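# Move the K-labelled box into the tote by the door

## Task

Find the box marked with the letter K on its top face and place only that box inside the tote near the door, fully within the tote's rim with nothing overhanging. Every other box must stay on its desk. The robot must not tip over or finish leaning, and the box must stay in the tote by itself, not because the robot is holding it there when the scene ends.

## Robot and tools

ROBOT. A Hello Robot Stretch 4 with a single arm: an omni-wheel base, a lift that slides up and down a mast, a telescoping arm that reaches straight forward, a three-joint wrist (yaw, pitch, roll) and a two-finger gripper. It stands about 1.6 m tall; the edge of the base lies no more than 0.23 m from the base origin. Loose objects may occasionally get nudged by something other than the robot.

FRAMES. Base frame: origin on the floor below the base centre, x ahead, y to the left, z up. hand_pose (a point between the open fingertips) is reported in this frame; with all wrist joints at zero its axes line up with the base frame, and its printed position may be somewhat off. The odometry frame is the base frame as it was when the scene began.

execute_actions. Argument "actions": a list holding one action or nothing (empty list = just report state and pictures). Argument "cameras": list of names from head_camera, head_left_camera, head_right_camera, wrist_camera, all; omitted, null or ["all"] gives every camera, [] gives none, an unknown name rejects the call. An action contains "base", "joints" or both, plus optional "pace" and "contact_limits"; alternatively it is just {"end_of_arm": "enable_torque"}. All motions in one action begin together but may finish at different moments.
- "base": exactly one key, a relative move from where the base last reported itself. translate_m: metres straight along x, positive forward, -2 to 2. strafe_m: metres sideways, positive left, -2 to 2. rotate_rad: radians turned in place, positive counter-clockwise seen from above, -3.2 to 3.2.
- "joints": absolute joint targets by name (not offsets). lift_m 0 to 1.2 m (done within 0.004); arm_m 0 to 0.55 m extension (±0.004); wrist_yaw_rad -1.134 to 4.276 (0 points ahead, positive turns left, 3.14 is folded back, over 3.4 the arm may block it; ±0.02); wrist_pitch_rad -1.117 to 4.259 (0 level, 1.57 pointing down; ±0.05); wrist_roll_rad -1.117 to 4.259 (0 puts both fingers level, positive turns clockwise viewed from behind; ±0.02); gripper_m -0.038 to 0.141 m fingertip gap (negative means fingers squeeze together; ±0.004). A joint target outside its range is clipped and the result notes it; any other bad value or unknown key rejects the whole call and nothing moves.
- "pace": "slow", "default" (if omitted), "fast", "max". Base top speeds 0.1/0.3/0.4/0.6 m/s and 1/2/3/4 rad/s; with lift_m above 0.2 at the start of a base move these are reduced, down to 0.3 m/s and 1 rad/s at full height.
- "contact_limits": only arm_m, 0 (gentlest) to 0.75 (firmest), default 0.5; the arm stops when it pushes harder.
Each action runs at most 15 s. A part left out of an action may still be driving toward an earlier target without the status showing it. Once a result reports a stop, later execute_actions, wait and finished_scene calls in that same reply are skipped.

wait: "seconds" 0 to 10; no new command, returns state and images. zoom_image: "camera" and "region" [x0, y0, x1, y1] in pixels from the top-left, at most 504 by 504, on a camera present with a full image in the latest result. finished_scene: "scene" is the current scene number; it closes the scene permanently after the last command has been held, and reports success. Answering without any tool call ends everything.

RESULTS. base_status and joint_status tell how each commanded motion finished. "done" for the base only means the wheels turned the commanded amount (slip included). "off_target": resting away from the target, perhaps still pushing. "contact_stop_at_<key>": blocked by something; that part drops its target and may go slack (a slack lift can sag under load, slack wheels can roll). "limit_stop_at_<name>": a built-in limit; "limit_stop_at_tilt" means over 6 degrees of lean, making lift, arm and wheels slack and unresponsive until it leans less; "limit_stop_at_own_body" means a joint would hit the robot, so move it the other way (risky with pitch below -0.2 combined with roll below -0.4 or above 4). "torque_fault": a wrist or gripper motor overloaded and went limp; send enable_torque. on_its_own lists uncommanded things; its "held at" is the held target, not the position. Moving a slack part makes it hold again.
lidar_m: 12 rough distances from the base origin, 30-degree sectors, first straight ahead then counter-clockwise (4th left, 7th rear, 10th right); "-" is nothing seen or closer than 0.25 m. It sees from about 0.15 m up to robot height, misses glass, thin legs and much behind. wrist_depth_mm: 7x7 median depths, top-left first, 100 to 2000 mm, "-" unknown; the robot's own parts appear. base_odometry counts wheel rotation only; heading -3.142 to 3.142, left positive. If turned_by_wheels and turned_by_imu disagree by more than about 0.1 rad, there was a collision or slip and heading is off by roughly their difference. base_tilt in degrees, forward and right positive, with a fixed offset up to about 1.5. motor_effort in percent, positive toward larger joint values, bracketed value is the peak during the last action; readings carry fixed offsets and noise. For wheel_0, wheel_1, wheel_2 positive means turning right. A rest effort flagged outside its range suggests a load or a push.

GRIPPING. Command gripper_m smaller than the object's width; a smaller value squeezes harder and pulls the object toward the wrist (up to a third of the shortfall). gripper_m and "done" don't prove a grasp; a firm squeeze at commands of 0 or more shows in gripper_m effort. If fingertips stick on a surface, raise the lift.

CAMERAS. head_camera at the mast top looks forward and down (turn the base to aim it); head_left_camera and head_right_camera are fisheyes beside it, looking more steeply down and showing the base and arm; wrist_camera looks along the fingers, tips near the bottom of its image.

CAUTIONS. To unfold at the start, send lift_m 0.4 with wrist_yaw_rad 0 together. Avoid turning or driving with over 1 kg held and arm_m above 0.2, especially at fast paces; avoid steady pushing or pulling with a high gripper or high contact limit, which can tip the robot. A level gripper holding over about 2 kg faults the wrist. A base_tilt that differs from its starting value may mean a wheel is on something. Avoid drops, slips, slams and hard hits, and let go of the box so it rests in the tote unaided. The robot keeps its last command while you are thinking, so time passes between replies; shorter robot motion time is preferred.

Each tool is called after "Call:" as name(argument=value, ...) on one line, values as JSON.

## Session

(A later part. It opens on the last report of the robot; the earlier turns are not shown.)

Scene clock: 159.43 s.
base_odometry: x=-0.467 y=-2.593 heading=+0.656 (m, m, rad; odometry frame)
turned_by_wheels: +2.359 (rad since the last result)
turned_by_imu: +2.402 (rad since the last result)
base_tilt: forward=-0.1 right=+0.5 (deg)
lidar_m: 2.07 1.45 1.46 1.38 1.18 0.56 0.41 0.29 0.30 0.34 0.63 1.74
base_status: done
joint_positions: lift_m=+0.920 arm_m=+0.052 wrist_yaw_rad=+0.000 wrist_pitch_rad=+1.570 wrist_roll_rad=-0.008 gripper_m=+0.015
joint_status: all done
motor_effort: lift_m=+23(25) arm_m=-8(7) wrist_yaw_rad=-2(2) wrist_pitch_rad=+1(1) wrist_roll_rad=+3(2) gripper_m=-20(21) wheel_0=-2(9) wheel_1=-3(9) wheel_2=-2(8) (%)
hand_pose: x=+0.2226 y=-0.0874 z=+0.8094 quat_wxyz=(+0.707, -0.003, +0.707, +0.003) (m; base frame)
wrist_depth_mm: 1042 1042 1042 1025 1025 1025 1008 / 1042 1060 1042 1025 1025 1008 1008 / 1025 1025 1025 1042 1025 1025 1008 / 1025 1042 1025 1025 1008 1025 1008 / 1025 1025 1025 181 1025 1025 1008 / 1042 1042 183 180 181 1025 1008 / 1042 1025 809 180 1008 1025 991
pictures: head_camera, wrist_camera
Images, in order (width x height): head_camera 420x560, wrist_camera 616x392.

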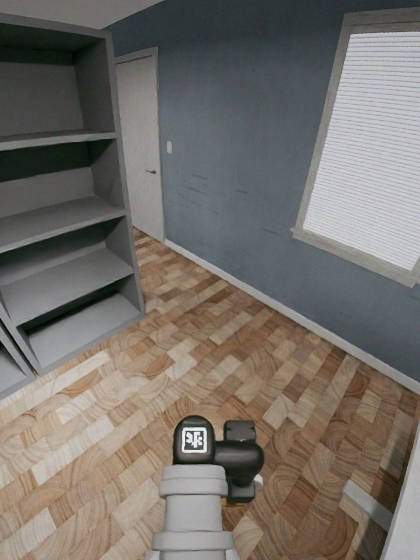

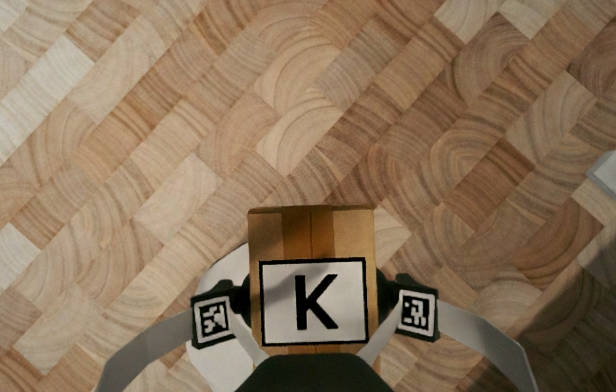

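Call:
execute_actions(actions=[{"base":{"translate_m":1.76},"joints":{"lift_m":0.45},"pace":"max"}], cameras=[])

Call:
execute_actions(actions=[{"base":{"rotate_rad":0.73},"pace":"fast"}], cameras=["head_camera","wrist_camera"])

Scene clock: 171.77 s.
base_odometry: x=+0.927 y=-1.519 heading=+0.657 (m, m, rad; odometry frame)
turned_by_wheels: +0.000 (rad since the last result)
turned_by_imu: +0.001 (rad since the last result)
base_tilt: forward=-0.1 right=+0.6 (deg)
lidar_m: 0.62 1.11 1.90 0.47 0.48 2.42 1.83 1.61 0.99 0.61 0.53 0.52
base_status: done
joint_positions: lift_m=+0.450 arm_m=+0.051 wrist_yaw_rad=+0.000 wrist_pitch_rad=+1.570 wrist_roll_rad=-0.008 gripper_m=+0.015
joint_status: all done
motor_effort: lift_m=+17(22) arm_m=-8(8) wrist_yaw_rad=+2(1) wrist_pitch_rad=-1(1) wrist_roll_rad=+3(3) gripper_m=-19(18) wheel_0=+1(8) wheel_1=+3(7) wheel_2=+0(11) (%)
hand_pose: x=+0.2226 y=-0.0874 z=+0.3399 quat_wxyz=(+0.707, -0.003, +0.707, +0.003) (m; base frame)
wrist_depth_mm: 569 564 564 564 559 462 379 / 574 564 559 564 554 535 442 / 564 569 564 564 559 554 500 / 569 569 564 564 559 554 559 / 569 569 564 181 559 559 554 / 569 569 183 181 180 549 554 / 564 349 351 180 366 554 554
pictures: none
No camera images: the call's "cameras" was empty. Leave "cameras" out to get every camera's image.

Scene clock: 173.03 s.
base_odometry: x=+0.927 y=-1.519 heading=+1.386 (m, m, rad; odometry frame)
turned_by_wheels: +0.730 (rad since the last result)
turned_by_imu: +0.743 (rad since the last result)
base_tilt: forward=-0.1 right=+0.6 (deg)
lidar_m: 1.77 0.61 0.47 0.70 2.51 1.65 1.59 0.76 0.56 0.51 0.54 0.74
base_status: done
joint_positions: lift_m=+0.450 arm_m=+0.051 wrist_yaw_rad=+0.000 wrist_pitch_rad=+1.570 wrist_roll_rad=-0.008 gripper_m=+0.015
joint_status: not commanded
motor_effort: lift_m=+18(18) arm_m=-8(8) wrist_yaw_rad=-1(2) wrist_pitch_rad=+1(2) wrist_roll_rad=+2(3) gripper_m=-20(19) wheel_0=-3(8) wheel_1=-1(9) wheel_2=+1(9) (%)
hand_pose: x=+0.2226 y=-0.0874 z=+0.3399 quat_wxyz=(+0.707, -0.003, +0.707, +0.003) (m; base frame)
wrist_depth_mm: 569 569 569 564 564 559 554 / 569 564 564 564 564 554 554 / 569 569 569 564 564 554 559 / 564 569 564 559 554 554 554 / 569 564 564 181 559 554 549 / 569 564 183 180 180 549 554 / 564 349 349 180 364 554 549
pictures: head_camera, wrist_camera
Images, in order (width x height): head_camera 420x560, wrist_camera 616x392.

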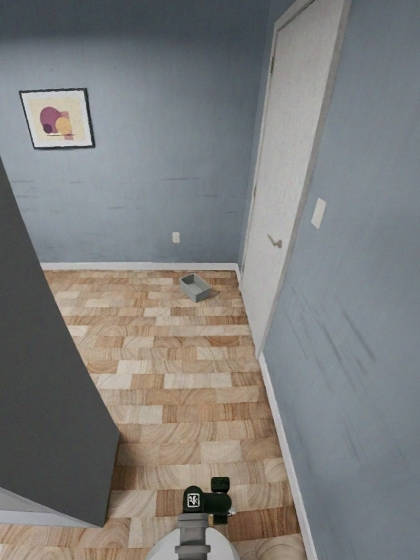

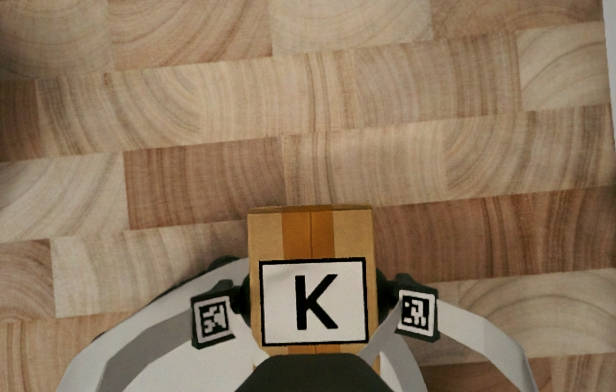

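Call:
execute_actions(actions=[{"base":{"translate_m":1.35},"joints":{"arm_m":0.36},"pace":"max"}], cameras=["head_camera","wrist_camera"])

Scene clock: 188.17 s.
base_odometry: x=+1.174 y=-0.192 heading=+1.387 (m, m, rad; odometry frame)
turned_by_wheels: +0.000 (rad since the last result)
turned_by_imu: +0.001 (rad since the last result)
base_tilt: forward=-0.1 right=+0.6 (deg)
lidar_m: 0.50 1.06 1.41 2.47 1.01 0.83 2.39 0.73 0.47 0.42 0.47 0.65
base_status: done
joint_positions: lift_m=+0.450 arm_m=+0.359 wrist_yaw_rad=+0.000 wrist_pitch_rad=+1.570 wrist_roll_rad=-0.008 gripper_m=+0.015
joint_status: all done
motor_effort: lift_m=+18(17) arm_m=+8(9) wrist_yaw_rad=-1(3) wrist_pitch_rad=+0(2) wrist_roll_rad=+2(3) gripper_m=-21(20) wheel_0=+0(10) wheel_1=+2(9) wheel_2=+0(15) (%)
hand_pose: x=+0.5297 y=-0.0874 z=+0.3399 quat_wxyz=(+0.707, -0.003, +0.707, +0.003) (m; base frame)
wrist_depth_mm: 569 564 554 559 559 549 539 / 569 480 559 569 554 559 539 / 574 539 559 559 559 554 554 / 569 569 564 473 554 554 554 / 564 564 496 181 559 549 559 / 564 564 183 181 180 549 549 / 564 564 559 181 554 554 549
pictures: head_camera, wrist_camera
Images, in order (width x height): head_camera 420x560, wrist_camera 616x392.

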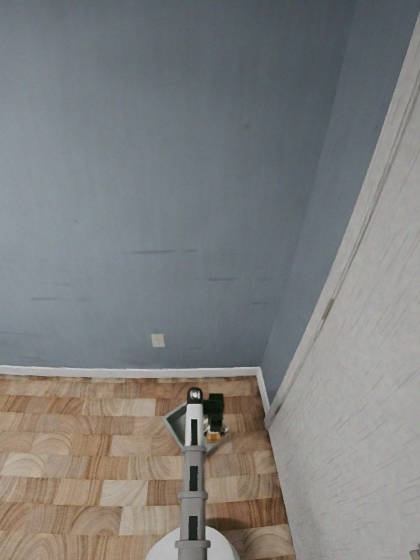

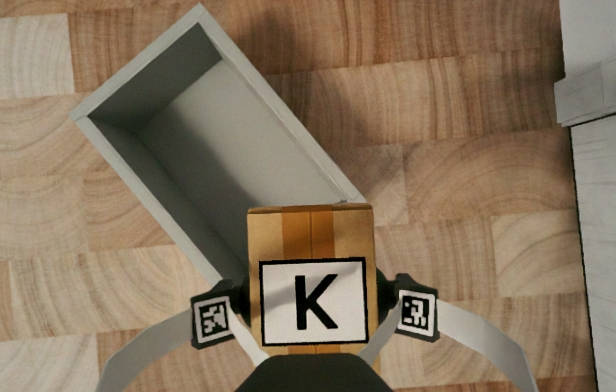

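Call:
execute_actions(actions=[{"base":{"strafe_m":0.102},"joints":{"arm_m":0.453,"wrist_roll_rad":0.87,"lift_m":0.33},"pace":"fast"}], cameras=["head_camera","head_right_camera","wrist_camera"])

Scene clock: 200.57 s.
base_odometry: x=+1.074 y=-0.173 heading=+1.387 (m, m, rad; odometry frame)
turned_by_wheels: +0.000 (rad since the last result)
turned_by_imu: -0.002 (rad since the last result)
base_tilt: forward=-0.1 right=+0.6 (deg)
lidar_m: 0.56 1.07 1.40 2.35 1.05 0.79 2.75 0.86 0.59 0.53 0.58 0.56
base_status: done
joint_positions: lift_m=+0.330 arm_m=+0.452 wrist_yaw_rad=+0.000 wrist_pitch_rad=+1.570 wrist_roll_rad=+0.869 gripper_m=+0.015
joint_status: all done
motor_effort: lift_m=+17(18) arm_m=+8(10) wrist_yaw_rad=+0(0) wrist_pitch_rad=+0(0) wrist_roll_rad=+4(9) gripper_m=-22(20) wheel_0=+0(13) wheel_1=-1(12) wheel_2=+0(1) (%)
hand_pose: x=+0.6227 y=-0.0874 z=+0.2200 quat_wxyz=(+0.642, +0.298, +0.641, -0.298) (m; base frame)
wrist_depth_mm: 449 445 445 439 439 436 433 / 445 445 445 442 442 439 433 / 452 442 362 364 370 436 433 / 445 392 436 436 436 436 436 / 445 394 436 181 433 436 430 / 445 362 183 181 181 355 436 / 445 322 324 180 320 317 433
pictures: head_camera, head_right_camera, wrist_camera
Images, in order (width x height): head_camera 420x560, head_right_camera 420x672, wrist_camera 616x392.

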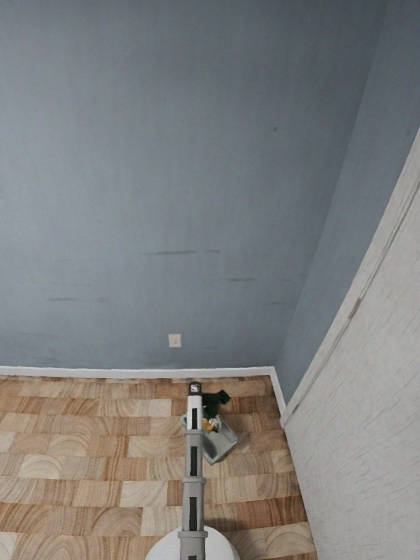

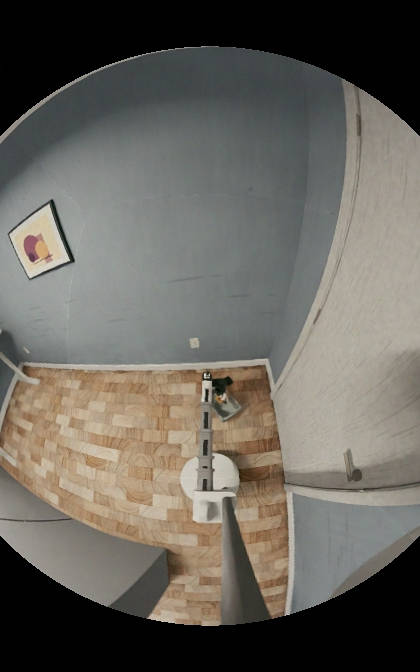

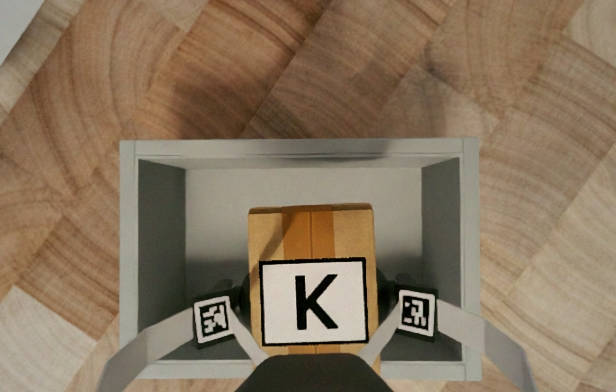

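Call:
execute_actions(actions=[{"joints":{"lift_m":0.14,"arm_m":0.46},"pace":"fast"}], cameras=["wrist_camera"])

Call:
execute_actions(actions=[{"joints":{"gripper_m":0.085}}], cameras=["wrist_camera"])

Call:
execute_actions(actions=[{"joints":{"lift_m":0.33},"pace":"max"}], cameras=["head_camera","wrist_camera"])

Scene clock: 211.87 s.
base_odometry: x=+1.074 y=-0.173 heading=+1.387 (m, m, rad; odometry frame)
turned_by_wheels: +0.000 (rad since the last result)
turned_by_imu: -0.001 (rad since the last result)
base_tilt: forward=-0.1 right=+0.6 (deg)
lidar_m: 0.63 1.06 1.42 2.36 1.02 0.78 2.76 0.88 0.58 0.51 0.59 0.54
base_status: not commanded
joint_positions: lift_m=+0.140 arm_m=+0.459 wrist_yaw_rad=+0.000 wrist_pitch_rad=+1.570 wrist_roll_rad=+0.869 gripper_m=+0.015
joint_status: all done
motor_effort: lift_m=+18(18) arm_m=+8(10) wrist_yaw_rad=+2(2) wrist_pitch_rad=+0(0) wrist_roll_rad=+4(5) gripper_m=-22(22) wheel_0=+0(0) wheel_1=-1(1) wheel_2=+0(0) (%)
hand_pose: x=+0.6296 y=-0.0874 z=+0.0300 quat_wxyz=(+0.642, +0.298, +0.641, -0.298) (m; base frame)
wrist_depth_mm: 256 255 254 252 252 249 250 / 135 134 133 132 132 132 131 / 190 196 196 198 199 201 189 / 207 253 251 249 247 248 204 / 207 251 251 181 247 246 204 / 207 251 183 181 180 246 205 / 207 250 249 181 247 245 201
pictures: wrist_camera
Images, in order (width x height): wrist_camera 616x392.

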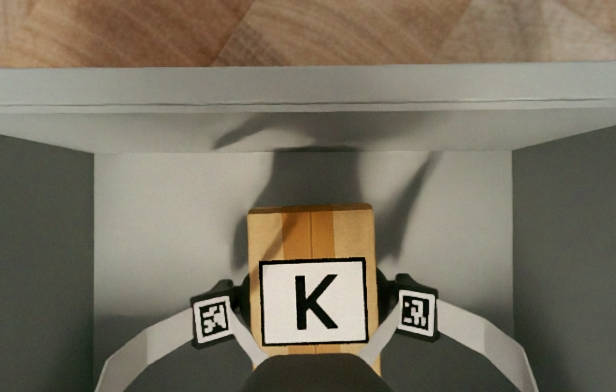

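Scene clock: 213.37 s.
base_odometry: x=+1.074 y=-0.173 heading=+1.387 (m, m, rad; odometry frame)
turned_by_wheels: +0.000 (rad since the last result)
turned_by_imu: +0.000 (rad since the last result)
base_tilt: forward=-0.1 right=+0.5 (deg)
lidar_m: 0.66 1.06 1.41 2.36 1.00 0.78 2.77 0.89 0.58 0.52 0.58 0.54
base_status: not commanded
joint_positions: lift_m=+0.140 arm_m=+0.459 wrist_yaw_rad=+0.000 wrist_pitch_rad=+1.570 wrist_roll_rad=+0.869 gripper_m=+0.085
joint_status: all done
motor_effort: lift_m=+17(17) arm_m=+8(8) wrist_yaw_rad=+0(1) wrist_pitch_rad=+0(1) wrist_roll_rad=+5(5) gripper_m=-3(17) wheel_0=+1(0) wheel_1=-1(1) wheel_2=+0(0) (%)
hand_pose: x=+0.6296 y=-0.0874 z=+0.0300 quat_wxyz=(+0.642, +0.298, +0.641, -0.298) (m; base frame)
wrist_depth_mm: 256 255 254 253 251 250 249 / 135 134 134 133 132 132 131 / 190 195 196 196 199 201 189 / 207 251 251 249 248 247 205 / 207 250 251 199 248 247 205 / 207 251 200 199 193 247 206 / 207 252 251 144 247 246 206
pictures: wrist_camera
Images, in order (width x height): wrist_camera 616x392.

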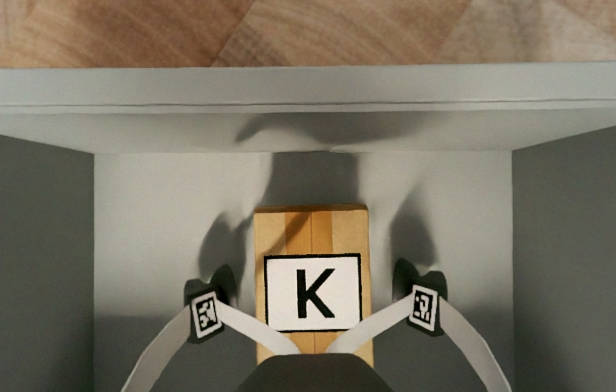

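Scene clock: 214.53 s.
base_odometry: x=+1.074 y=-0.173 heading=+1.387 (m, m, rad; odometry frame)
turned_by_wheels: +0.000 (rad since the last result)
turned_by_imu: +0.000 (rad since the last result)
base_tilt: forward=-0.1 right=+0.7 (deg)
lidar_m: 0.55 1.06 1.39 2.35 1.01 0.78 2.75 0.87 0.57 0.52 0.58 0.54
base_status: not commanded
joint_positions: lift_m=+0.330 arm_m=+0.459 wrist_yaw_rad=+0.000 wrist_pitch_rad=+1.570 wrist_roll_rad=+0.869 gripper_m=+0.085
joint_status: all done
motor_effort: lift_m=+23(26) arm_m=+8(8) wrist_yaw_rad=+1(0) wrist_pitch_rad=-1(2) wrist_roll_rad=+4(4) gripper_m=-1(1) wheel_0=+1(1) wheel_1=-1(1) wheel_2=+0(0) (%)
hand_pose: x=+0.6296 y=-0.0874 z=+0.2195 quat_wxyz=(+0.642, +0.298, +0.641, -0.298) (m; base frame)
wrist_depth_mm: 449 445 442 445 439 433 436 / 449 445 442 442 439 436 433 / 445 442 439 439 439 436 436 / 449 379 442 439 433 370 433 / 445 379 439 389 436 373 433 / 449 379 202 436 193 340 433 / 445 324 345 144 347 332 430
pictures: head_camera, wrist_camera
Images, in order (width x height): head_camera 420x560, wrist_camera 616x392.

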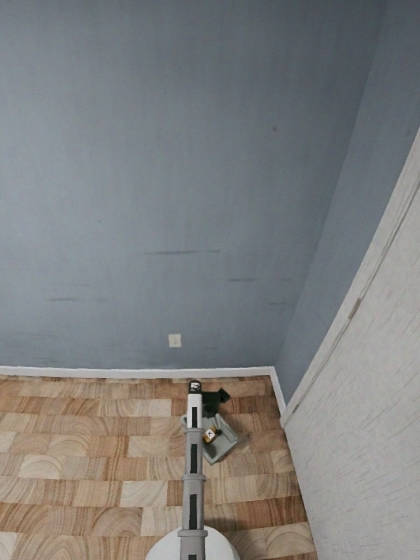

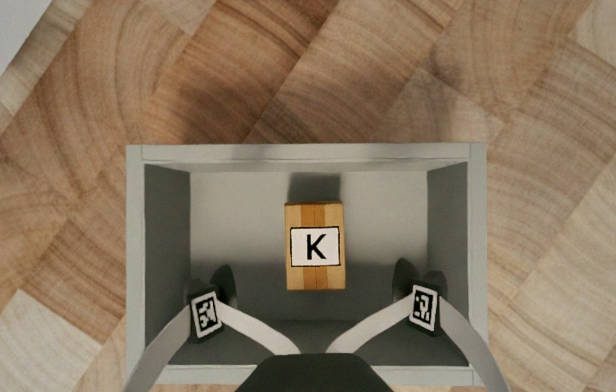

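Call:
finished_scene(scene=1)

The scene is finished: the task was done.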